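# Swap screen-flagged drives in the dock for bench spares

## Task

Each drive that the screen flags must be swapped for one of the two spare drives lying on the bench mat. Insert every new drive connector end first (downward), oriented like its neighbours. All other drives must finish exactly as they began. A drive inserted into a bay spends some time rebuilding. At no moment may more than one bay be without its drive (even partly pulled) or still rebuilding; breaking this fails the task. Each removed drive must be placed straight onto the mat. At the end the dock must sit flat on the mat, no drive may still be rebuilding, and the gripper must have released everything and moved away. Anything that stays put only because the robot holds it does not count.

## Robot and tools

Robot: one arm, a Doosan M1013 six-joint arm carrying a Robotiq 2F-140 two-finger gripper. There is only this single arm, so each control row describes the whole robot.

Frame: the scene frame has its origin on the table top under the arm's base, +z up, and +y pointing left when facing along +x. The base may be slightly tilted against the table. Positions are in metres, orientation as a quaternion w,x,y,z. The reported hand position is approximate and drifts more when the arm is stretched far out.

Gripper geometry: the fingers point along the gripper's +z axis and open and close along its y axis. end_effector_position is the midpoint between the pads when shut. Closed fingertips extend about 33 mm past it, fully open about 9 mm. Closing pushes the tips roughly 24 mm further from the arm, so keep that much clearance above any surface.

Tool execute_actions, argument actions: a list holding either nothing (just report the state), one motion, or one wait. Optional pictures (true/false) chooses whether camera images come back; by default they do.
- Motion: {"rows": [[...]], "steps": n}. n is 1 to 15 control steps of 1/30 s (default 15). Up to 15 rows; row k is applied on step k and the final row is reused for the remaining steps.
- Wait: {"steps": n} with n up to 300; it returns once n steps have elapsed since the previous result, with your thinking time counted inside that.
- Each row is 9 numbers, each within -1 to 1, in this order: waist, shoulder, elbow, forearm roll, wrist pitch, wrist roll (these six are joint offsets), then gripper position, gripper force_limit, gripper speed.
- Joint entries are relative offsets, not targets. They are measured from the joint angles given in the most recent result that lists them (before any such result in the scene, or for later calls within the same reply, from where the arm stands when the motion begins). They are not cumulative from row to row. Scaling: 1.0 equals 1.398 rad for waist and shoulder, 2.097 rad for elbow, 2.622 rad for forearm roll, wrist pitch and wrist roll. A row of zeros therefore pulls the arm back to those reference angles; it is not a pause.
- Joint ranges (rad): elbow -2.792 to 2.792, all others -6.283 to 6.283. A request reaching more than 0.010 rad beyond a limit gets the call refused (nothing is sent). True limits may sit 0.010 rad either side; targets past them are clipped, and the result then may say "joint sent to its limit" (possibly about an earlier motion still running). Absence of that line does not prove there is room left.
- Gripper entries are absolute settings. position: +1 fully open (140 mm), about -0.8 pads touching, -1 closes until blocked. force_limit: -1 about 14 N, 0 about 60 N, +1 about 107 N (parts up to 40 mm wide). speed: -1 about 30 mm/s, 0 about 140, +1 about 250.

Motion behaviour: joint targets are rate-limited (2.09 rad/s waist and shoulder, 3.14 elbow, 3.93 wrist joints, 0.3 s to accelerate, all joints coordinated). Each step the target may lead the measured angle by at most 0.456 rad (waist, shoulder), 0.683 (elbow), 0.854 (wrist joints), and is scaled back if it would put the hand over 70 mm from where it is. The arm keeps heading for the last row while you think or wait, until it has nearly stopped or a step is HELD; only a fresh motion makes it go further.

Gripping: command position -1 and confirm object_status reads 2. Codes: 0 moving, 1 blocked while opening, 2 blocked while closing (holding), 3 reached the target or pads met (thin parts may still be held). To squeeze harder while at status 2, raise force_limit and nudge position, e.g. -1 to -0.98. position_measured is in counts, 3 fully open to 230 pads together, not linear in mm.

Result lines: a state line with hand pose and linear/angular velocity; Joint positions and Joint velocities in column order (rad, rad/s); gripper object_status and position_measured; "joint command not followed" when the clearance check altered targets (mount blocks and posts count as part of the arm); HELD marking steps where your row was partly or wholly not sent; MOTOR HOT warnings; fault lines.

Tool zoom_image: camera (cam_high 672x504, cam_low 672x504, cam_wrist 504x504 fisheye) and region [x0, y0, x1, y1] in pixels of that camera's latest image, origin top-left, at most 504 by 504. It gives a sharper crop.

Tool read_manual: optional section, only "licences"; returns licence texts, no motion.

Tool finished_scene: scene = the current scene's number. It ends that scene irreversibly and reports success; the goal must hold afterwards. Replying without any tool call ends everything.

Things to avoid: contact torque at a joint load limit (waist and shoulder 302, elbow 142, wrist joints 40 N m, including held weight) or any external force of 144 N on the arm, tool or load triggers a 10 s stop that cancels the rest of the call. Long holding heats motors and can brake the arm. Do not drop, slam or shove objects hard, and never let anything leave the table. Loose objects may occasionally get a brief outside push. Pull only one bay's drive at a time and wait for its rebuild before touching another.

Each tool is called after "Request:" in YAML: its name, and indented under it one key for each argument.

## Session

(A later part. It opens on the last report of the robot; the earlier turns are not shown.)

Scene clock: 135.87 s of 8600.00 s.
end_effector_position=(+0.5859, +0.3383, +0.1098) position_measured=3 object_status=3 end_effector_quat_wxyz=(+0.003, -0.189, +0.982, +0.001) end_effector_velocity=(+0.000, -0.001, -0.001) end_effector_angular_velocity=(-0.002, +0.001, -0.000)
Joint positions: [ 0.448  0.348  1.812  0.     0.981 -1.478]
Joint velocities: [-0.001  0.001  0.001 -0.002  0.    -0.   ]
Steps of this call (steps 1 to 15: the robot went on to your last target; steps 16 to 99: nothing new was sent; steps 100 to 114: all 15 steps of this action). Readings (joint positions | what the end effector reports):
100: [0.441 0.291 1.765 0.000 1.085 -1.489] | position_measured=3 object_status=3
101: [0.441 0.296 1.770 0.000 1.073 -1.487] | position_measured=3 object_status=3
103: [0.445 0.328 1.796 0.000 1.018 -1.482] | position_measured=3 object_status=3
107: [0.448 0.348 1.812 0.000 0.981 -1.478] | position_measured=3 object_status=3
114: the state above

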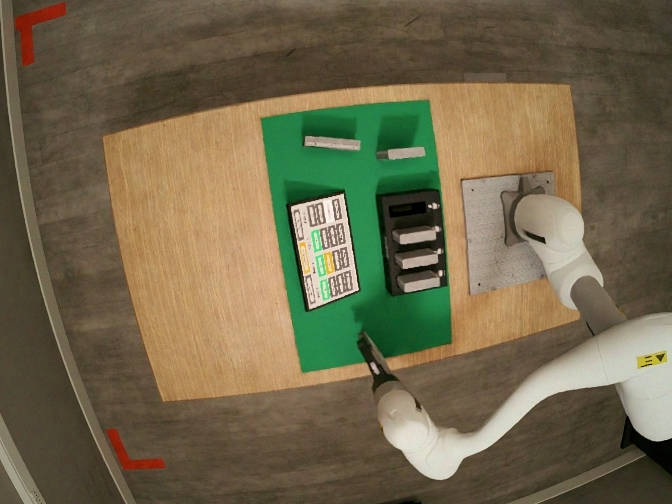

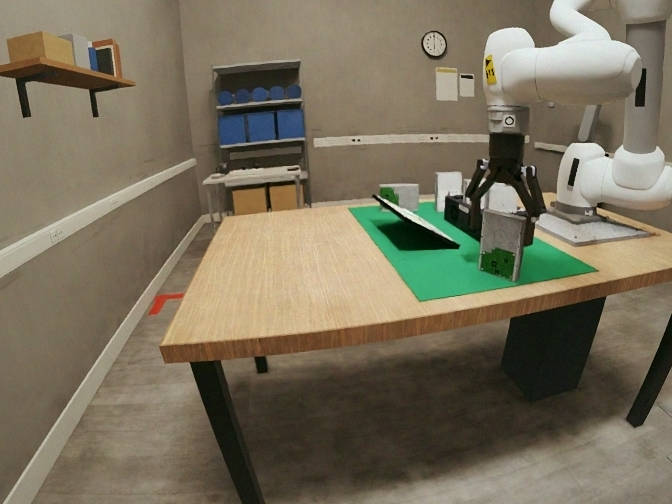

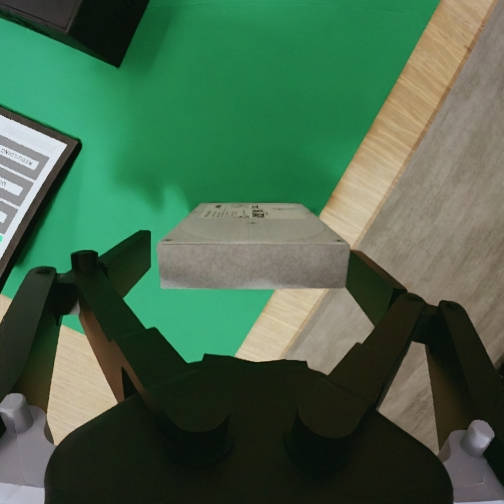

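Request:
execute_actions:
  actions:
    - {"rows":[[0,0,0,0,0,0,-1,0.3,0]]}
  pictures: false

Request:
execute_actions:
  actions:
    - {"rows":[[0,0,0,0,0,0,-1,0.3,0],[0,0,0,0,0,0,-1,0.3,0],[0,-0.095,-0.0987,0,0.13,0,-1,0.3,0]]}
  pictures: false

Request:
execute_actions:
  actions:
    - {"steps":12}
  pictures: false

Request:
execute_actions:
  actions:
    - {"rows":[[-0.5465,-0.266,0.187,0,-0.0075,0.4905,-1,0.3,0]]}
  pictures: false

Request:
execute_actions:
  actions:
    - {"steps":40}
  pictures: false

Request:
execute_actions:
  actions:
    - {"rows":[[0,0.022,0.033,0,-0.038,0,-1,0.3,0],[0,0.022,0.033,0,-0.038,0,-1,0.3,0],[0,0.022,0.033,0,-0.038,0,-1,0.3,0],[0,0.022,0.033,0,-0.038,0,-1,0.3,0],[0,0.035,0.0525,0,-0.061,0,-1,0.3,0]]}

Scene clock: 151.97 s of 8600.00 s.
end_effector_position=(+0.5859, +0.3383, +0.1099) position_measured=76 object_status=0 end_effector_quat_wxyz=(+0.003, -0.189, +0.982, +0.001) end_effector_velocity=(+0.000, +0.000, +0.001) end_effector_angular_velocity=(+0.002, -0.000, -0.001)
Joint positions: [ 0.448  0.348  1.813  0.     0.981 -1.478]
Joint velocities: [-0.001 -0.    -0.001  0.002  0.    -0.001]
Steps of this call (steps 1 to 15: the robot went on to your last target; steps 16 to 468: nothing new was sent; steps 469 to 483: all 15 steps of this action). Readings (joint positions | what the end effector reports):
469: [0.448 0.348 1.813 0.000 0.981 -1.478] | position_measured=3 object_status=0
470: [0.448 0.348 1.813 0.000 0.981 -1.478] | position_measured=9 object_status=0
472: [0.448 0.348 1.813 0.000 0.981 -1.478] | position_measured=24 object_status=0
476: [0.448 0.348 1.813 0.000 0.981 -1.478] | position_measured=54 object_status=0
483: the state above

Scene clock: 152.47 s of 8600.00 s.
end_effector_position=(+0.5835, +0.3371, +0.3027) position_measured=76 object_status=2 end_effector_quat_wxyz=(+0.003, -0.189, +0.982, +0.001) end_effector_velocity=(-0.020, -0.010, +0.118) end_effector_angular_velocity=(-0.002, +0.004, +0.001)
Joint positions: [ 0.448  0.216  1.608  0.     1.316 -1.478]
Joint velocities: [ 0.    -0.079 -0.12   0.001  0.203 -0.001]
Steps of this call (steps 1 to 15: all 15 steps of this action). Readings (joint positions | what the end effector reports):
1: [0.448 0.348 1.813 0.000 0.981 -1.478] | position_measured=76 object_status=2
2: [0.448 0.348 1.813 0.000 0.981 -1.478] | position_measured=76 object_status=2
4: [0.448 0.343 1.805 0.000 0.994 -1.478] | position_measured=76 object_status=2
8: [0.448 0.291 1.725 0.000 1.125 -1.478] | position_measured=76 object_status=2
15: the state above

Scene clock: 152.87 s of 8600.00 s.
end_effector_position=(+0.5828, +0.3367, +0.3053) position_measured=76 object_status=2 end_effector_quat_wxyz=(+0.002, -0.189, +0.982, +0.001) end_effector_velocity=(-0.000, +0.001, +0.001) end_effector_angular_velocity=(-0.001, -0.001, +0.002)
Joint positions: [ 0.448  0.215  1.606  0.     1.322 -1.478]
Joint velocities: [ 0.001 -0.    -0.001 -0.001  0.     0.   ]
Steps of this call (steps 1 to 12: the robot went on to your last target). Readings (joint positions | what the end effector reports):
1: [0.448 0.215 1.606 0.000 1.320 -1.478] | position_measured=76 object_status=2
2: [0.448 0.215 1.606 0.000 1.321 -1.478] | position_measured=76 object_status=2
4: [0.448 0.215 1.606 0.000 1.321 -1.478] | position_measured=76 object_status=2
8: [0.448 0.215 1.606 0.000 1.322 -1.478] | position_measured=76 object_status=2
12: the state above

Scene clock: 153.37 s of 8600.00 s.
end_effector_position=(+0.5372, +0.1204, +0.3128) position_measured=76 object_status=2 end_effector_quat_wxyz=(+0.001, +0.257, +0.966, +0.002) end_effector_velocity=(-0.113, -0.465, -0.006) end_effector_angular_velocity=(+0.008, +0.001, -2.157)
Joint positions: [ 0.134  0.018  1.813  0.     1.311 -0.892]
Joint velocities: [-0.8   -0.341  0.357 -0.001 -0.019  1.357]
Steps of this call (steps 1 to 15: all 15 steps of this action). Readings (joint positions | what the end effector reports):
1: [0.447 0.214 1.606 0.000 1.322 -1.477] | position_measured=76 object_status=2
2: [0.441 0.209 1.612 0.000 1.322 -1.465] | position_measured=76 object_status=2
4: [0.406 0.181 1.643 0.000 1.320 -1.398] | position_measured=76 object_status=2
8: [0.312 0.112 1.714 0.000 1.316 -1.223] | position_measured=76 object_status=2
15: the state above

Scene clock: 154.70 s of 8600.00 s.
end_effector_position=(+0.4314, -0.0944, +0.2993) position_measured=76 object_status=2 end_effector_quat_wxyz=(+0.000, +0.741, +0.671, +0.002) end_effector_velocity=(-0.001, +0.000, -0.001) end_effector_angular_velocity=(+0.002, +0.002, +0.000)
Joint positions: [-0.316 -0.157  1.998  0.     1.302 -0.192]
Joint velocities: [-0.    -0.     0.002  0.001  0.    -0.001]
Steps of this call (steps 1 to 40: the robot went on to your last target). Readings (joint positions | what the end effector reports):
1: [0.106 0.007 1.825 0.000 1.311 -0.847] | position_measured=76 object_status=2
2: [0.079 -0.004 1.837 0.000 1.310 -0.804] | position_measured=76 object_status=2
4: [0.023 -0.026 1.859 0.000 1.309 -0.717] | position_measured=76 object_status=2
8: [-0.092 -0.070 1.906 0.000 1.307 -0.539] | position_measured=76 object_status=2
40: the state above

Scene clock: 155.20 s of 8600.00 s.
end_effector_position=(+0.4318, -0.0943, +0.2199) position_measured=76 object_status=2 end_effector_quat_wxyz=(+0.001, +0.741, +0.671, +0.003) end_effector_velocity=(-0.000, -0.000, -0.001) end_effector_angular_velocity=(+0.001, +0.001, -0.002)
Joint positions: [-0.316 -0.108  2.108  0.     1.142 -0.192]
Joint velocities: [-0.001  0.001  0.001  0.001 -0.     0.   ]
Steps of this call (steps 1 to 15: all 15 steps of this action). Readings (joint positions | what the end effector reports):
1: [-0.316 -0.157 1.999 0.000 1.301 -0.192] | position_measured=76 object_status=2
2: [-0.316 -0.154 2.006 0.000 1.289 -0.192] | position_measured=76 object_status=2
4: [-0.316 -0.136 2.045 0.000 1.234 -0.192] | position_measured=76 object_status=2
8: [-0.316 -0.111 2.102 0.000 1.152 -0.192] | position_measured=76 object_status=2
15: the state above

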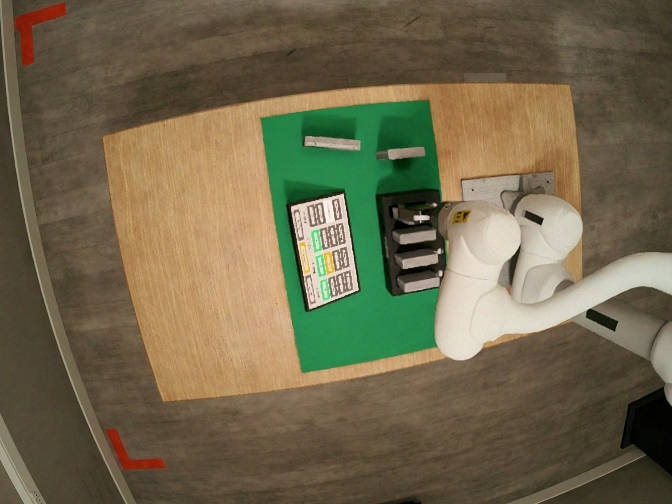

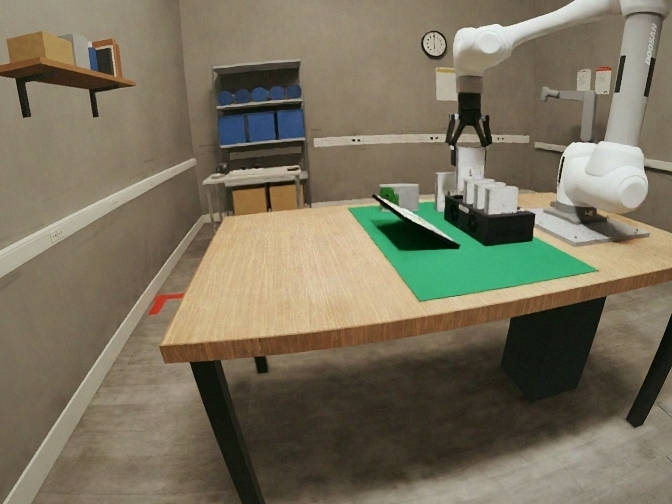

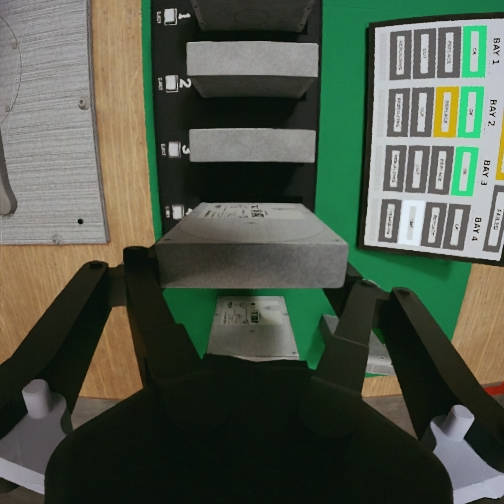

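Request:
execute_actions:
  actions:
    - {"rows":[[-0.0015,0.012,0.009,0,-0.014,0,-1,0.3,0],[-0.0015,0.012,0.009,0,-0.014,0,-1,0.3,0],[-0.0015,0.012,0.009,0,-0.014,0,-1,0.3,0],[-0.0015,0.018,0.015,0,-0.022,0,-1,0.3,0],[-0.0015,0.018,0.015,0,-0.022,0,-1,0.3,0],[-0.0015,0.0236,0.02,0,-0.029,0,-1,0.3,0],[-0.0015,0.0236,0.02,0,-0.029,0,-1,0.3,0],[-0.0015,0.0236,0.02,0,-0.029,0,-1,0.3,0],[-0.0015,0.031,0.026,0,-0.0375,0,-1,0.3,0]]}

Scene clock: 159.67 s of 8600.00 s.
end_effector_position=(+0.4335, -0.0956, +0.1738) position_measured=76 object_status=2 end_effector_quat_wxyz=(+0.001, +0.742, +0.670, +0.003) end_effector_velocity=(-0.001, +0.001, -0.003) end_effector_angular_velocity=(-0.000, +0.001, +0.004)
Joint positions: [-0.319 -0.065  2.162  0.     1.044 -0.192]
Joint velocities: [ 0.002  0.002  0.004 -0.001 -0.005 -0.001]
Steps of this call (steps 1 to 15: the robot went on to your last target; steps 16 to 119: nothing new was sent; steps 120 to 134: all 15 steps of this action). Readings (joint positions | what the end effector reports):
120: [-0.316 -0.108 2.108 0.000 1.141 -0.192] | position_measured=76 object_status=2
121: [-0.317 -0.103 2.114 0.000 1.129 -0.192] | position_measured=76 object_status=2
123: [-0.318 -0.092 2.126 0.000 1.108 -0.192] | position_measured=76 object_status=2
127: [-0.318 -0.077 2.147 0.000 1.071 -0.192] | position_measured=76 object_status=2
134: the state above

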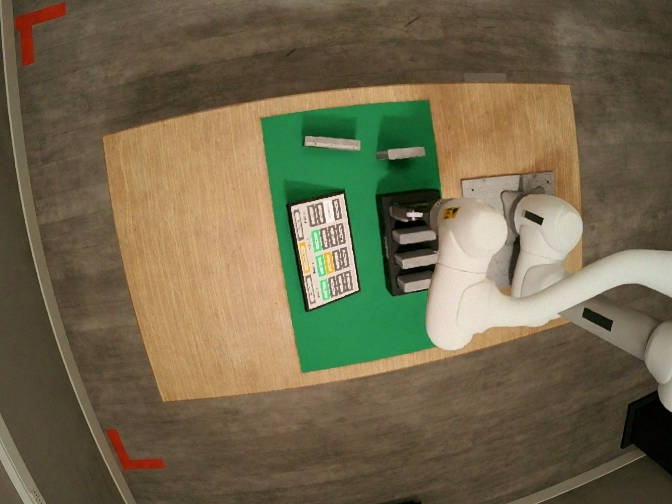

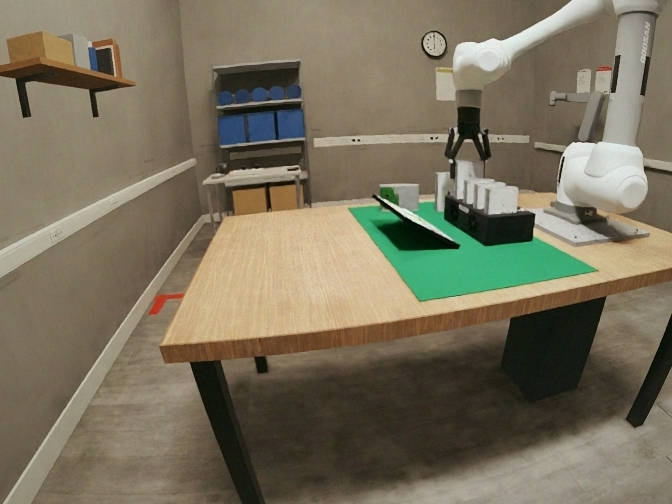

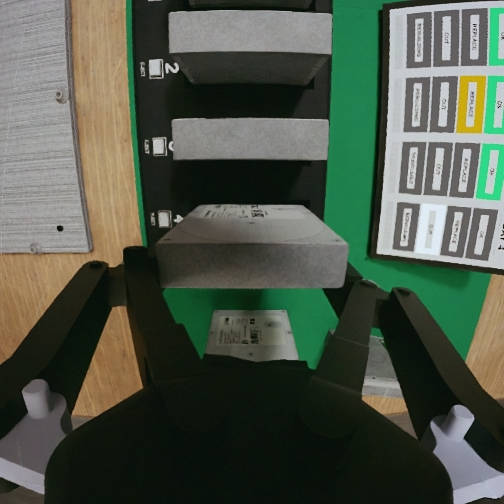

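No slip. Targets: z.13 (-.019,2.212,.949), z.119 (-.006,2.224,.925).

Request:
execute_actions:
  actions:
    - {"rows":[[0,0.011,0.008,0,-0.012,0,-1,0.3,0],[0,0.011,0.008,0,-0.012,0,-1,0.3,0],[0,0.022,0.016,0,-0.024,0,-1,0.3,0],[0,0.022,0.016,0,-0.024,0,-1,0.3,0],[0,0.022,0.016,0,-0.024,0,-1,0.3,0],[0,0.033,0.024,0,-0.036,0,-1,0.3,0],[0,0.033,0.024,0,-0.036,0,-1,0.3,0],[0,0.033,0.024,0,-0.036,0,-1,0.3,0],[0,0.038,0.027,0,-0.041,0,-1,0.3,0],[0,0.042,0.0296,0,-0.0454,0,-1,0.3,0]]}

Scene clock: 164.73 s of 8600.00 s.
end_effector_position=(+0.4325, -0.0951, +0.1194) position_measured=76 object_status=2 end_effector_quat_wxyz=(+0.000, +0.742, +0.670, +0.002) end_effector_velocity=(+0.003, -0.001, -0.004) end_effector_angular_velocity=(-0.002, -0.010, -0.002)
Joint positions: [-0.319 -0.007  2.224  0.     0.926 -0.192]
Joint velocities: [-0.002  0.005  0.004  0.001 -0.019 -0.   ]
Steps of this call (steps 1 to 15: the robot went on to your last target; steps 16 to 137: nothing new was sent; steps 138 to 152: all 15 steps of this action). Readings (joint positions | what the end effector reports):
138: [-0.319 -0.064 2.163 0.000 1.042 -0.192] | position_measured=76 object_status=2
139: [-0.319 -0.060 2.168 0.000 1.032 -0.192] | position_measured=76 object_status=2
141: [-0.319 -0.046 2.183 0.000 1.005 -0.192] | position_measured=76 object_status=2
145: [-0.319 -0.023 2.208 0.000 0.959 -0.192] | position_measured=76 object_status=2
152: the state above

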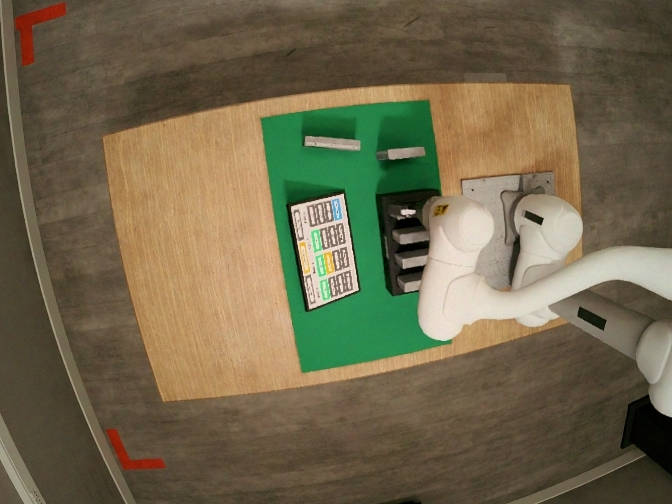

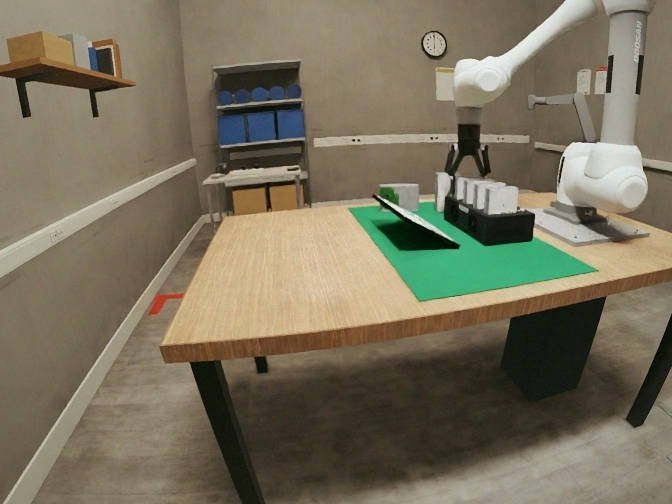

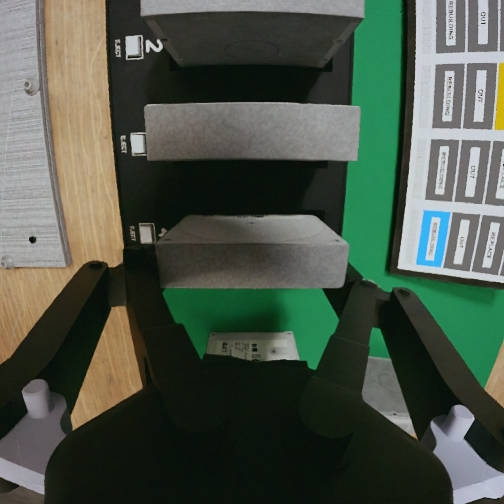

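Request:
execute_actions:
  actions:
    - {"rows":[[0,0,0,0,0,0,1,0,0]],"steps":12}
  pictures: false

Request:
execute_actions:
  actions:
    - {"rows":[[0,-0.05,-0.035,0,0.054,0,1,0,0],[0,-0.05,-0.035,0,0.054,0,1,0,0],[0,-0.05,-0.035,0,0.054,0,1,0,0],[0,-0.05,-0.035,0,0.054,0,1,0,0],[0,-0.086,-0.075,0,0.105,0,1,0,0]]}
  pictures: false

Request:
execute_actions:
  actions:
    - {"rows":[[-0.168,0.252,-0.151,0,-0.014,-0.611,0.2,0,0]]}
  pictures: false

Request:
execute_actions:
  actions:
    - {"steps":35}

Scene clock: 175.47 s of 8600.00 s.
end_effector_position=(+0.4325, -0.0951, +0.1194) position_measured=3 object_status=0 end_effector_quat_wxyz=(+0.000, +0.742, +0.670, +0.002) end_effector_velocity=(-0.000, +0.000, -0.000) end_effector_angular_velocity=(-0.000, +0.000, +0.002)
Joint positions: [-0.319 -0.007  2.224  0.     0.926 -0.192]
Joint velocities: [ 0.001 -0.     0.001 -0.     0.    -0.   ]
Steps of this call (steps 1 to 15: the robot went on to your last target; steps 16 to 310: nothing new was sent; steps 311 to 322: all 12 steps of this action). Readings (joint positions | what the end effector reports):
311: [-0.319 -0.006 2.224 0.000 0.925 -0.192] | position_measured=76 object_status=0
312: [-0.319 -0.006 2.225 0.000 0.925 -0.192] | position_measured=76 object_status=0
314: [-0.319 -0.006 2.225 0.000 0.925 -0.192] | position_measured=55 object_status=0
318: [-0.319 -0.007 2.224 0.000 0.926 -0.192] | position_measured=25 object_status=0
322: the state above

Scene clock: 175.97 s of 8600.00 s.
end_effector_position=(+0.4333, -0.0958, +0.2494) position_measured=3 object_status=3 end_effector_quat_wxyz=(+0.001, +0.742, +0.670, +0.003) end_effector_velocity=(+0.001, -0.001, +0.003) end_effector_angular_velocity=(-0.003, -0.004, +0.000)
Joint positions: [-0.319 -0.127  2.067  0.     1.201 -0.192]
Joint velocities: [-0.001 -0.002 -0.005 -0.002  0.003 -0.001]
Steps of this call (steps 1 to 15: all 15 steps of this action). Readings (joint positions | what the end effector reports):
1: [-0.319 -0.007 2.223 0.000 0.927 -0.192] | position_measured=3 object_status=0
2: [-0.319 -0.013 2.217 0.000 0.939 -0.192] | position_measured=3 object_status=0
4: [-0.319 -0.044 2.184 0.000 1.003 -0.192] | position_measured=3 object_status=0
8: [-0.319 -0.105 2.101 0.000 1.144 -0.192] | position_measured=3 object_status=3
15: the state above

Scene clock: 176.47 s of 8600.00 s.
end_effector_position=(+0.5436, -0.2296, +0.2374) position_measured=103 object_status=0 end_effector_quat_wxyz=(+0.003, +0.467, +0.885, +0.002) end_effector_velocity=(+0.173, -0.286, -0.058) end_effector_angular_velocity=(-0.017, -0.001, +2.511)
Joint positions: [-0.482  0.118  1.847  0.     1.175 -1.057]
Joint velocities: [-0.306  0.458 -0.41  -0.001 -0.046 -2.817]
Steps of this call (steps 1 to 15: all 15 steps of this action). Readings (joint positions | what the end effector reports):
1: [-0.319 -0.126 2.066 0.000 1.201 -0.194] | position_measured=3 object_status=0
2: [-0.322 -0.122 2.061 0.000 1.200 -0.206] | position_measured=9 object_status=0
4: [-0.340 -0.094 2.037 0.000 1.196 -0.273] | position_measured=24 object_status=0
8: [-0.398 -0.007 1.959 0.000 1.188 -0.511] | position_measured=54 object_status=0
15: the state above

Scene clock: 177.63 s of 8600.00 s.
end_effector_position=(+0.5806, -0.3001, +0.2204) position_measured=104 object_status=3 end_effector_quat_wxyz=(+0.003, +0.152, +0.988, +0.001) end_effector_velocity=(-0.000, +0.000, -0.000) end_effector_angular_velocity=(-0.001, +0.001, +0.000)
Joint positions: [-0.553  0.226  1.75   0.     1.164 -1.794]
Joint velocities: [ 0.001 -0.     0.001 -0.001 -0.     0.001]
Steps of this call (steps 1 to 30: the robot went on to your last target; steps 31 to 35: nothing new was sent). Readings (joint positions | what the end effector reports):
1: [-0.492 0.133 1.833 0.000 1.173 -1.155] | position_measured=104 object_status=0
2: [-0.502 0.148 1.819 0.000 1.172 -1.257] | position_measured=104 object_status=0
4: [-0.521 0.177 1.793 0.000 1.169 -1.458] | position_measured=104 object_status=0
8: [-0.548 0.217 1.758 0.000 1.165 -1.732] | position_measured=104 object_status=3
35: the state above
The arm was judged still, so your last target was given up. Only a new action makes it travel on or press farther. Fingers that are still opening or closing keep moving.

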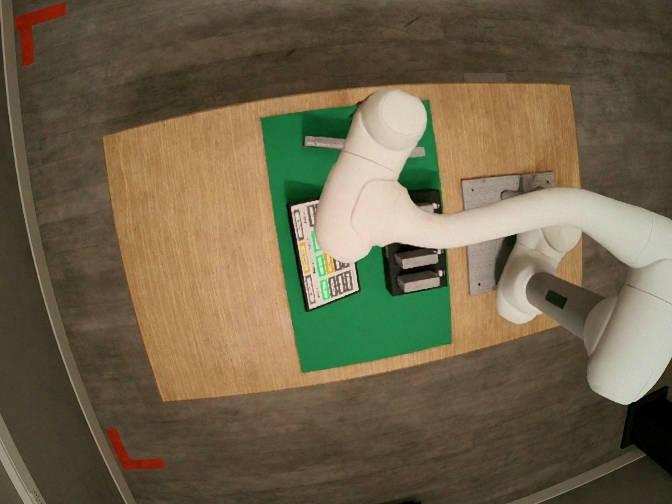

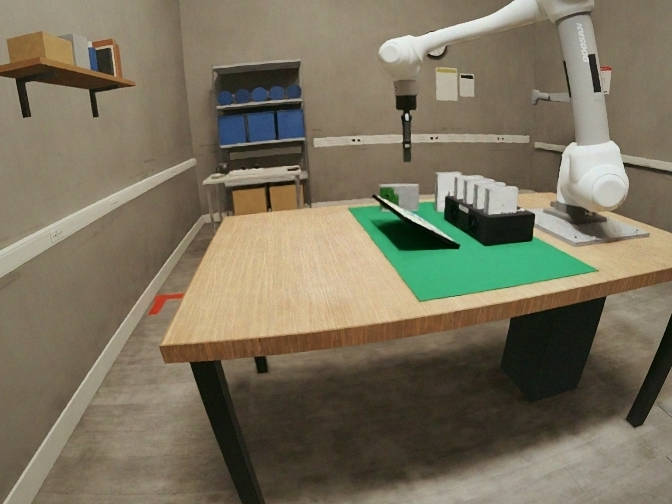

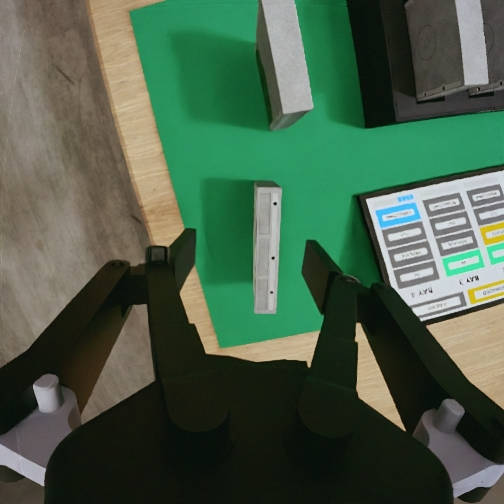

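Request:
execute_actions:
  actions:
    - {"rows":[[0.017,0.0476,0.0267,0,-0.046,0.0206,0.2,0,0]]}

Scene clock: 183.33 s of 8600.00 s.
end_effector_position=(+0.5953, -0.2901, +0.1489) position_measured=104 object_status=3 end_effector_quat_wxyz=(+0.002, +0.167, +0.986, +0.002) end_effector_velocity=(-0.001, +0.001, -0.002) end_effector_angular_velocity=(+0.001, +0.003, +0.000)
Joint positions: [-0.53   0.292  1.806  0.     1.043 -1.74 ]
Joint velocities: [ 0.001  0.001  0.003 -0.001 -0.001  0.001]
Steps of this call (steps 1 to 156: nothing new was sent; steps 157 to 171: all 15 steps of this action). Readings (joint positions | what the end effector reports):
157: [-0.553 0.226 1.750 0.000 1.162 -1.794] | position_measured=104 object_status=3
158: [-0.551 0.232 1.755 0.000 1.151 -1.789] | position_measured=104 object_status=3
160: [-0.540 0.265 1.783 0.000 1.092 -1.762] | position_measured=104 object_status=3
164: [-0.530 0.292 1.806 0.000 1.044 -1.741] | position_measured=104 object_status=3
171: the state above

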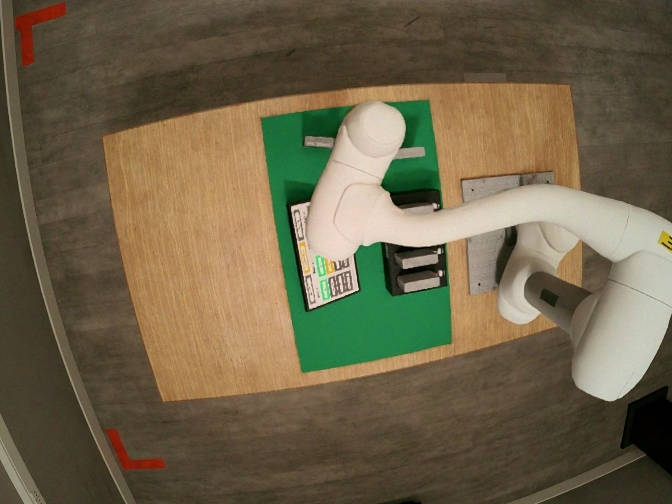

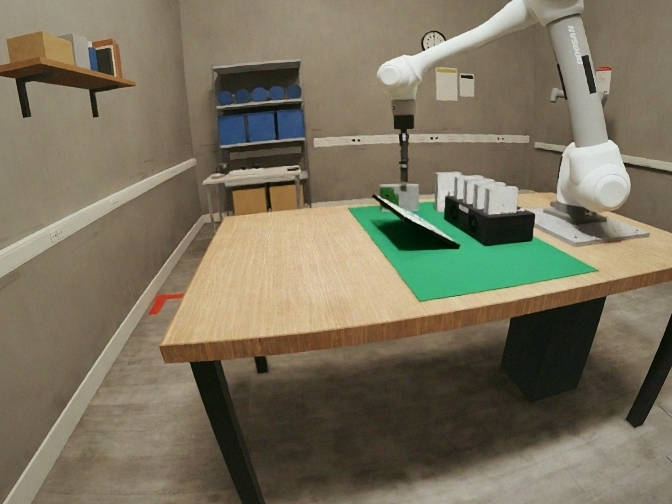

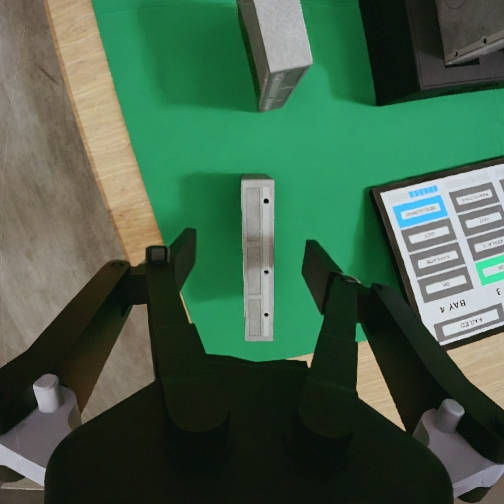

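Request:
execute_actions:
  actions:
    - {"rows":[[0.005,0.0505,0.0295,0,-0.0503,-0.002,0.2,0,0]]}
  pictures: false

Request:
execute_actions:
  actions:
    - {"rows":[[0,0,0,0,0,0,-1,1,0]]}
  pictures: false

Request:
execute_actions:
  actions:
    - {"steps":10}

Scene clock: 188.43 s of 8600.00 s.
end_effector_position=(+0.5976, -0.2857, +0.0736) position_measured=104 object_status=3 end_effector_quat_wxyz=(+0.002, +0.161, +0.987, +0.002) end_effector_velocity=(-0.000, -0.002, -0.001) end_effector_angular_velocity=(+0.001, +0.000, -0.004)
Joint positions: [-0.523  0.362  1.868  0.     0.912 -1.745]
Joint velocities: [-0.003  0.001 -0.001  0.001 -0.     0.   ]
Steps of this call (steps 1 to 15: the robot went on to your last target; steps 16 to 138: nothing new was sent; steps 139 to 153: all 15 steps of this action). Readings (joint positions | what the end effector reports):
139: [-0.530 0.293 1.806 0.000 1.042 -1.740] | position_measured=104 object_status=3
140: [-0.529 0.299 1.811 0.000 1.030 -1.740] | position_measured=104 object_status=3
142: [-0.526 0.332 1.841 0.000 0.968 -1.743] | position_measured=104 object_status=3
146: [-0.523 0.362 1.867 0.000 0.912 -1.745] | position_measured=104 object_status=3
153: the state above

Scene clock: 188.93 s of 8600.00 s.
end_effector_position=(+0.5976, -0.2857, +0.0736) position_measured=196 object_status=0 end_effector_quat_wxyz=(+0.002, +0.161, +0.987, +0.002) end_effector_velocity=(+0.001, +0.000, +0.000) end_effector_angular_velocity=(-0.000, -0.001, +0.001)
Joint positions: [-0.523  0.362  1.868  0.     0.911 -1.745]
Joint velocities: [ 0.001  0.    -0.001  0.     0.    -0.   ]
Steps of this call (steps 1 to 15: all 15 steps of this action). Readings (joint positions | what the end effector reports):
1: [-0.523 0.362 1.868 0.000 0.912 -1.745] | position_measured=104 object_status=0
2: [-0.523 0.362 1.868 0.000 0.912 -1.745] | position_measured=109 object_status=0
4: [-0.523 0.362 1.868 0.000 0.912 -1.745] | position_measured=125 object_status=0
8: [-0.523 0.362 1.868 0.000 0.912 -1.745] | position_measured=155 object_status=0
15: the state above

Scene clock: 189.27 s of 8600.00 s.
end_effector_position=(+0.5976, -0.2857, +0.0736) position_measured=196 object_status=2 end_effector_quat_wxyz=(+0.002, +0.161, +0.987, +0.002) end_effector_velocity=(+0.000, +0.001, -0.000) end_effector_angular_velocity=(+0.001, +0.000, +0.000)
Joint positions: [-0.523  0.362  1.868  0.     0.911 -1.745]
Joint velocities: [0.001 0.    0.    0.001 0.    0.   ]
Steps of this call (steps 1 to 10: the robot went on to your last target). Readings (joint positions | what the end effector reports):
1: [-0.523 0.362 1.868 0.000 0.911 -1.745] | position_measured=196 object_status=0
2: [-0.523 0.362 1.868 0.000 0.911 -1.745] | position_measured=196 object_status=0
4: [-0.523 0.362 1.868 0.000 0.911 -1.745] | position_measured=196 object_status=2
8: [-0.523 0.362 1.868 0.000 0.911 -1.745] | position_measured=196 object_status=2
10: the state above

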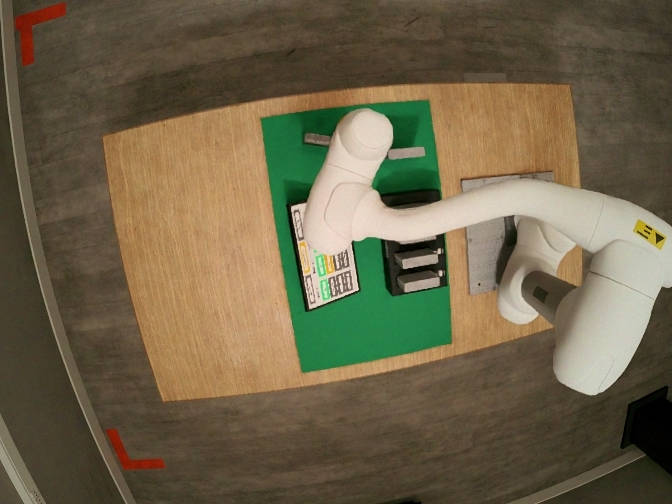

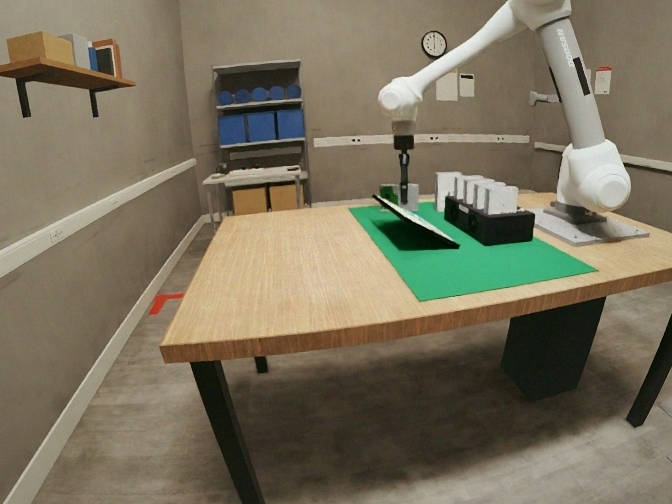

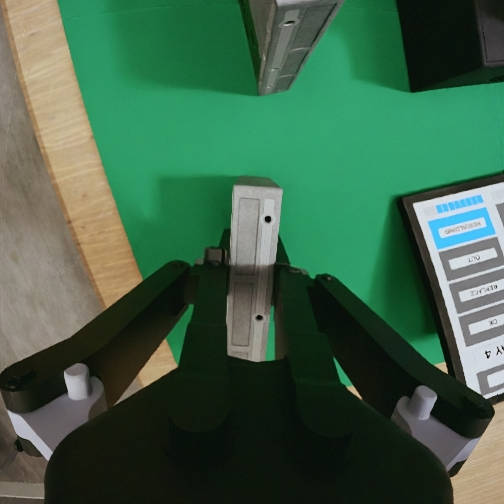

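Request:
execute_actions:
  actions:
    - {"rows":[[0,-0.12,-0.11,0,0.152,0,-1,1,0]]}
  pictures: false

Request:
execute_actions:
  actions:
    - {"steps":8}
  pictures: false

Request:
execute_actions:
  actions:
    - {"rows":[[0.675,-0.17,0.1,0,0.01,0.8,-1,1,0]]}
  pictures: false

Request:
execute_actions:
  actions:
    - {"steps":40}
  pictures: false

Request:
execute_actions:
  actions:
    - {"rows":[[0,0,0,0,0,0.499,-1,1,0]]}
  pictures: false

Request:
execute_actions:
  actions:
    - {"steps":15}
  pictures: false

Request:
execute_actions:
  actions:
    - {"rows":[[0,0,0,0,-0.6,0,-1,1,0]]}
  pictures: false

Request:
execute_actions:
  actions:
    - {"steps":35}

Scene clock: 199.90 s of 8600.00 s.
end_effector_position=(+0.5956, -0.2858, +0.2987) position_measured=196 object_status=2 end_effector_quat_wxyz=(+0.003, +0.161, +0.987, +0.001) end_effector_velocity=(-0.015, +0.008, +0.072) end_effector_angular_velocity=(+0.004, +0.007, +0.001)
Joint positions: [-0.523  0.196  1.639  0.     1.306 -1.745]
Joint velocities: [ 0.001 -0.052 -0.07  -0.     0.13  -0.   ]
Steps of this call (steps 1 to 15: the robot went on to your last target; steps 16 to 304: nothing new was sent; steps 305 to 319: all 15 steps of this action). Readings (joint positions | what the end effector reports):
305: [-0.523 0.362 1.867 0.000 0.913 -1.745] | position_measured=196 object_status=2
306: [-0.523 0.358 1.861 -0.000 0.925 -1.745] | position_measured=196 object_status=2
308: [-0.523 0.331 1.824 -0.000 0.988 -1.745] | position_measured=196 object_status=2
312: [-0.523 0.274 1.745 -0.000 1.123 -1.745] | position_measured=196 object_status=2
319: the state above

Scene clock: 200.17 s of 8600.00 s.
end_effector_position=(+0.5951, -0.2855, +0.3003) position_measured=196 object_status=2 end_effector_quat_wxyz=(+0.002, +0.161, +0.987, +0.002) end_effector_velocity=(+0.001, +0.000, +0.002) end_effector_angular_velocity=(-0.001, -0.003, +0.001)
Joint positions: [-0.523  0.195  1.637  0.     1.31  -1.745]
Joint velocities: [ 0.    -0.001 -0.003  0.001  0.    -0.001]
Steps of this call (steps 1 to 8: the robot went on to your last target). Readings (joint positions | what the end effector reports):
1: [-0.523 0.195 1.638 0.000 1.308 -1.745] | position_measured=196 object_status=2
2: [-0.523 0.195 1.638 0.000 1.309 -1.745] | position_measured=196 object_status=2
4: [-0.523 0.195 1.637 0.000 1.310 -1.745] | position_measured=196 object_status=2
8: the state above

Scene clock: 200.67 s of 8600.00 s.
end_effector_position=(+0.5793, -0.0699, +0.3188) position_measured=196 object_status=2 end_effector_quat_wxyz=(+0.002, +0.297, +0.955, +0.002) end_effector_velocity=(-0.068, +0.476, +0.024) end_effector_angular_velocity=(+0.002, -0.003, -0.672)
Joint positions: [-0.203  0.067  1.75   0.     1.324 -1.145]
Joint velocities: [ 0.782 -0.21   0.182 -0.     0.023  1.454]
Steps of this call (steps 1 to 15: all 15 steps of this action). Readings (joint positions | what the end effector reports):
1: [-0.522 0.194 1.637 0.000 1.310 -1.744] | position_measured=196 object_status=2
2: [-0.516 0.191 1.641 0.000 1.310 -1.732] | position_measured=196 object_status=2
4: [-0.481 0.173 1.658 0.000 1.312 -1.665] | position_measured=196 object_status=2
8: [-0.382 0.127 1.698 0.000 1.317 -1.480] | position_measured=196 object_status=2
15: the state above

Scene clock: 202.00 s of 8600.00 s.
end_effector_position=(+0.4509, +0.2538, +0.3272) position_measured=196 object_status=2 end_effector_quat_wxyz=(+0.001, +0.673, +0.740, +0.003) end_effector_velocity=(+0.000, +0.001, +0.001) end_effector_angular_velocity=(+0.000, -0.001, +0.001)
Joint positions: [ 0.421 -0.043  1.847  0.     1.336  0.352]
Joint velocities: [ 0.002  0.    -0.002 -0.     0.     0.001]
Steps of this call (steps 1 to 40: the robot went on to your last target). Readings (joint positions | what the end effector reports):
1: [-0.176 0.060 1.756 0.000 1.325 -1.095] | position_measured=196 object_status=2
2: [-0.149 0.054 1.762 0.000 1.325 -1.045] | position_measured=196 object_status=2
4: [-0.095 0.042 1.772 0.000 1.327 -0.944] | position_measured=196 object_status=2
8: [0.015 0.022 1.790 0.000 1.329 -0.737] | position_measured=196 object_status=2
40: the state above

Scene clock: 202.50 s of 8600.00 s.
end_effector_position=(+0.4509, +0.2538, +0.3272) position_measured=196 object_status=2 end_effector_quat_wxyz=(-0.001, +0.965, +0.261, +0.003) end_effector_velocity=(+0.000, +0.000, +0.000) end_effector_angular_velocity=(+0.013, +0.005, -2.055)
Joint positions: [ 0.421 -0.043  1.847  0.     1.336  1.488]
Joint velocities: [ 0.    -0.    -0.001 -0.001 -0.     2.056]
Steps of this call (steps 1 to 15: all 15 steps of this action). Readings (joint positions | what the end effector reports):
1: [0.421 -0.043 1.847 0.000 1.336 0.353] | position_measured=196 object_status=2
2: [0.421 -0.043 1.847 0.000 1.336 0.365] | position_measured=196 object_status=2
4: [0.421 -0.043 1.847 0.000 1.336 0.432] | position_measured=196 object_status=2
8: [0.421 -0.043 1.847 0.000 1.336 0.739] | position_measured=196 object_status=2
15: the state above

Scene clock: 203.00 s of 8600.00 s.
end_effector_position=(+0.4509, +0.2538, +0.3272) position_measured=196 object_status=2 end_effector_quat_wxyz=(-0.001, +0.984, +0.177, +0.003) end_effector_velocity=(+0.000, +0.000, +0.000) end_effector_angular_velocity=(+0.000, -0.001, -0.000)
Joint positions: [ 0.421 -0.043  1.847  0.     1.336  1.66 ]
Joint velocities: [-0.  0. -0.  0. -0. -0.]
Steps of this call (steps 1 to 15: the robot went on to your last target). Readings (joint positions | what the end effector reports):
1: [0.421 -0.043 1.847 0.000 1.336 1.550] | position_measured=196 object_status=2
2: [0.421 -0.043 1.847 0.000 1.336 1.599] | position_measured=196 object_status=2
4: [0.421 -0.043 1.847 0.000 1.336 1.652] | position_measured=196 object_status=2
8: [0.421 -0.043 1.847 0.000 1.336 1.660] | position_measured=196 object_status=2
15: the state above

Scene clock: 203.50 s of 8600.00 s.
end_effector_position=(+0.6266, +0.3377, +0.3918) position_measured=196 object_status=2 end_effector_quat_wxyz=(-0.083, +0.935, +0.169, +0.301) end_effector_velocity=(+0.351, +0.167, +0.286) end_effector_angular_velocity=(+0.628, -1.307, -0.003)
Joint positions: [ 0.421 -0.043  1.847  0.     0.709  1.66 ]
Joint velocities: [-0.002 -0.    -0.001  0.003 -1.449  0.   ]
Steps of this call (steps 1 to 15: all 15 steps of this action). Readings (joint positions | what the end effector reports):
1: [0.421 -0.043 1.847 0.000 1.335 1.660] | position_measured=196 object_status=2
2: [0.421 -0.043 1.847 0.000 1.323 1.660] | position_measured=196 object_status=2
4: [0.421 -0.043 1.847 0.000 1.256 1.660] | position_measured=196 object_status=2
8: [0.421 -0.043 1.847 0.000 1.053 1.660] | position_measured=196 object_status=2
15: the state above

Scene clock: 204.67 s of 8600.00 s.
end_effector_position=(+0.7488, +0.3961, +0.6626) position_measured=196 object_status=2 end_effector_quat_wxyz=(-0.188, +0.693, +0.125, +0.685) end_effector_velocity=(-0.000, -0.000, -0.000) end_effector_angular_velocity=(+0.001, +0.001, -0.000)
Joint positions: [ 0.421 -0.043  1.847  0.    -0.237  1.66 ]
Joint velocities: [-0.    -0.     0.001  0.002 -0.    -0.001]
Steps of this call (steps 1 to 35: the robot went on to your last target). Readings (joint positions | what the end effector reports):
1: [0.421 -0.043 1.847 0.000 0.660 1.660] | position_measured=196 object_status=2
2: [0.421 -0.043 1.847 0.000 0.610 1.660] | position_measured=196 object_status=2
4: [0.421 -0.043 1.847 0.000 0.512 1.660] | position_measured=196 object_status=2
8: [0.421 -0.043 1.847 0.000 0.315 1.660] | position_measured=196 object_status=2
35: the state above

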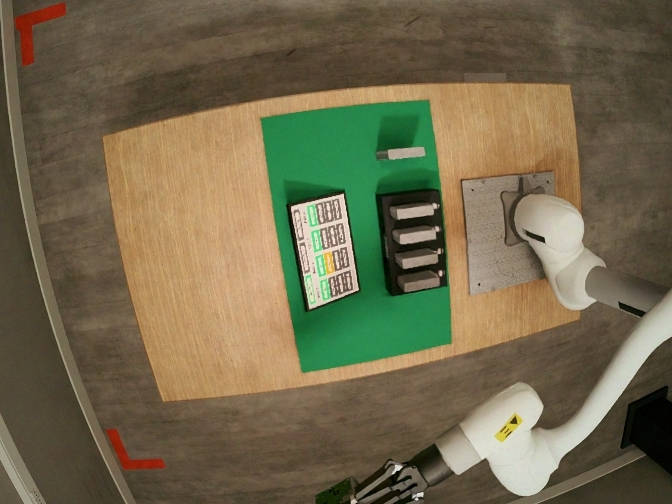

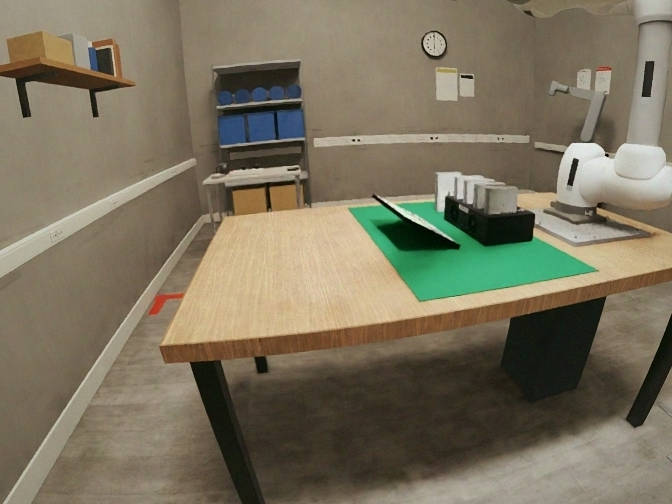

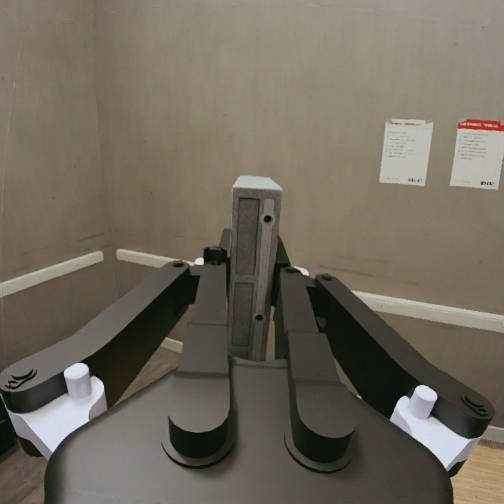

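Request:
execute_actions:
  actions:
    - {"rows":[[-0.008,0.178,0.353,0,-0.375,0.014,-1,1,0]]}
  pictures: false

Request:
execute_actions:
  actions:
    - {"steps":35}
  pictures: false

Request:
execute_actions:
  actions:
    - {"rows":[[0,0.25,0.006,0,-0.13,0,-1,1,0]]}
  pictures: false

Request:
execute_actions:
  actions:
    - {"steps":15}

Scene clock: 212.00 s of 8600.00 s.
end_effector_position=(+0.7110, +0.3734, +0.4220) position_measured=196 object_status=2 end_effector_quat_wxyz=(-0.191, +0.697, +0.117, +0.681) end_effector_velocity=(-0.204, -0.107, -0.481) end_effector_angular_velocity=(+0.039, +0.013, -0.012)
Joint positions: [ 0.416  0.078  2.204  0.    -0.706  1.678]
Joint velocities: [-0.012  0.277  0.829 -0.    -1.111  0.041]
Steps of this call (steps 1 to 15: the robot went on to your last target; steps 16 to 205: nothing new was sent; steps 206 to 220: all 15 steps of this action). Readings (joint positions | what the end effector reports):
206: [0.421 -0.043 1.847 0.000 -0.238 1.660] | position_measured=196 object_status=2
207: [0.421 -0.040 1.856 0.000 -0.251 1.660] | position_measured=196 object_status=2
209: [0.420 -0.021 1.906 0.000 -0.312 1.663] | position_measured=196 object_status=2
213: [0.419 0.014 2.011 0.000 -0.448 1.668] | position_measured=196 object_status=2
220: the state above

Scene clock: 213.17 s of 8600.00 s.
end_effector_position=(+0.5742, +0.3045, +0.2508) position_measured=196 object_status=2 end_effector_quat_wxyz=(-0.196, +0.698, +0.108, +0.680) end_effector_velocity=(-0.000, +0.000, -0.000) end_effector_angular_velocity=(+0.000, +0.001, +0.001)
Joint positions: [ 0.41   0.206  2.587  0.    -1.22   1.697]
Joint velocities: [ 0.001 -0.     0.    -0.001  0.     0.001]
Steps of this call (steps 1 to 30: the robot went on to your last target; steps 31 to 35: nothing new was sent). Readings (joint positions | what the end effector reports):
1: [0.415 0.088 2.232 0.000 -0.744 1.679] | position_measured=196 object_status=2
2: [0.415 0.097 2.261 0.000 -0.782 1.681] | position_measured=196 object_status=2
4: [0.414 0.116 2.318 0.000 -0.859 1.683] | position_measured=196 object_status=2
8: [0.412 0.155 2.435 0.000 -1.015 1.689] | position_measured=196 object_status=2
35: the state above
The arm was judged still, so your last target was given up. Only a new action makes it travel on or press farther. Fingers that are still opening or closing keep moving.

Scene clock: 213.67 s of 8600.00 s.
end_effector_position=(+0.5762, +0.3055, +0.1301) position_measured=196 object_status=2 end_effector_quat_wxyz=(-0.194, +0.705, +0.110, +0.673) end_effector_velocity=(-0.000, -0.000, -0.003) end_effector_angular_velocity=(+0.004, -0.010, -0.000)
Joint positions: [ 0.41   0.555  2.6    0.    -1.56   1.697]
Joint velocities: [-0.001  0.021  0.    -0.    -0.031 -0.001]
Steps of this call (steps 1 to 15: all 15 steps of this action). Readings (joint positions | what the end effector reports):
1: [0.410 0.207 2.587 0.000 -1.221 1.697] | position_measured=196 object_status=2
2: [0.410 0.213 2.587 0.000 -1.227 1.697] | position_measured=196 object_status=2
4: [0.410 0.248 2.589 0.000 -1.262 1.697] | position_measured=196 object_status=2
8: [0.410 0.397 2.594 0.000 -1.405 1.697] | position_measured=196 object_status=2
15: the state above

Scene clock: 214.17 s of 8600.00 s.
end_effector_position=(+0.5762, +0.3054, +0.1300) position_measured=196 object_status=2 end_effector_quat_wxyz=(-0.194, +0.705, +0.110, +0.673) end_effector_velocity=(+0.001, -0.002, -0.000) end_effector_angular_velocity=(-0.000, +0.000, -0.003)
Joint positions: [ 0.41   0.555  2.6    0.    -1.561  1.697]
Joint velocities: [-0.002 -0.     0.     0.     0.    -0.   ]
Steps of this call (steps 1 to 15: the robot went on to your last target). Readings (joint positions | what the end effector reports):
1: [0.410 0.555 2.600 0.000 -1.560 1.697] | position_measured=196 object_status=2
2: [0.410 0.555 2.600 0.000 -1.560 1.697] | position_measured=196 object_status=2
4: [0.410 0.555 2.600 0.000 -1.561 1.697] | position_measured=196 object_status=2
8: [0.410 0.555 2.600 0.000 -1.561 1.697] | position_measured=196 object_status=2
15: the state above
The arm was judged still, so your last target was given up. Only a new action makes it travel on or press farther. Fingers that are still opening or closing keep moving.

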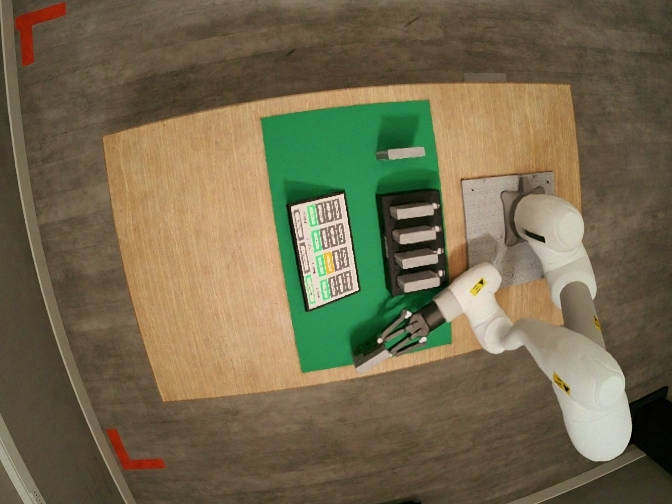

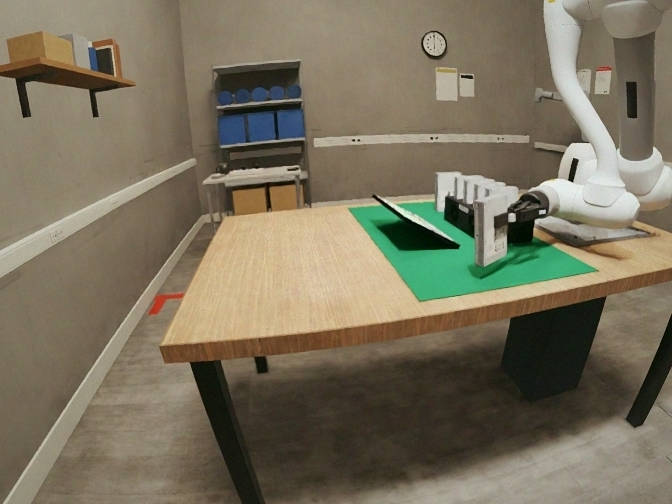

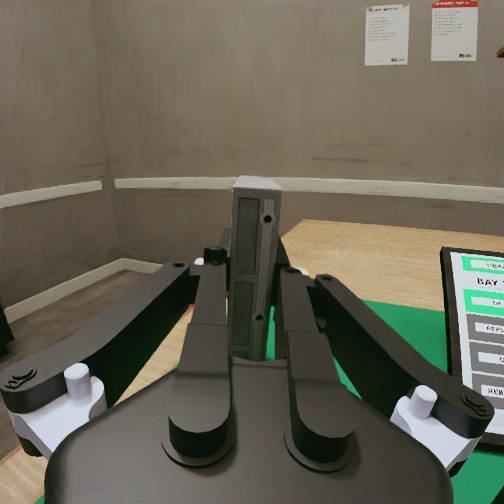

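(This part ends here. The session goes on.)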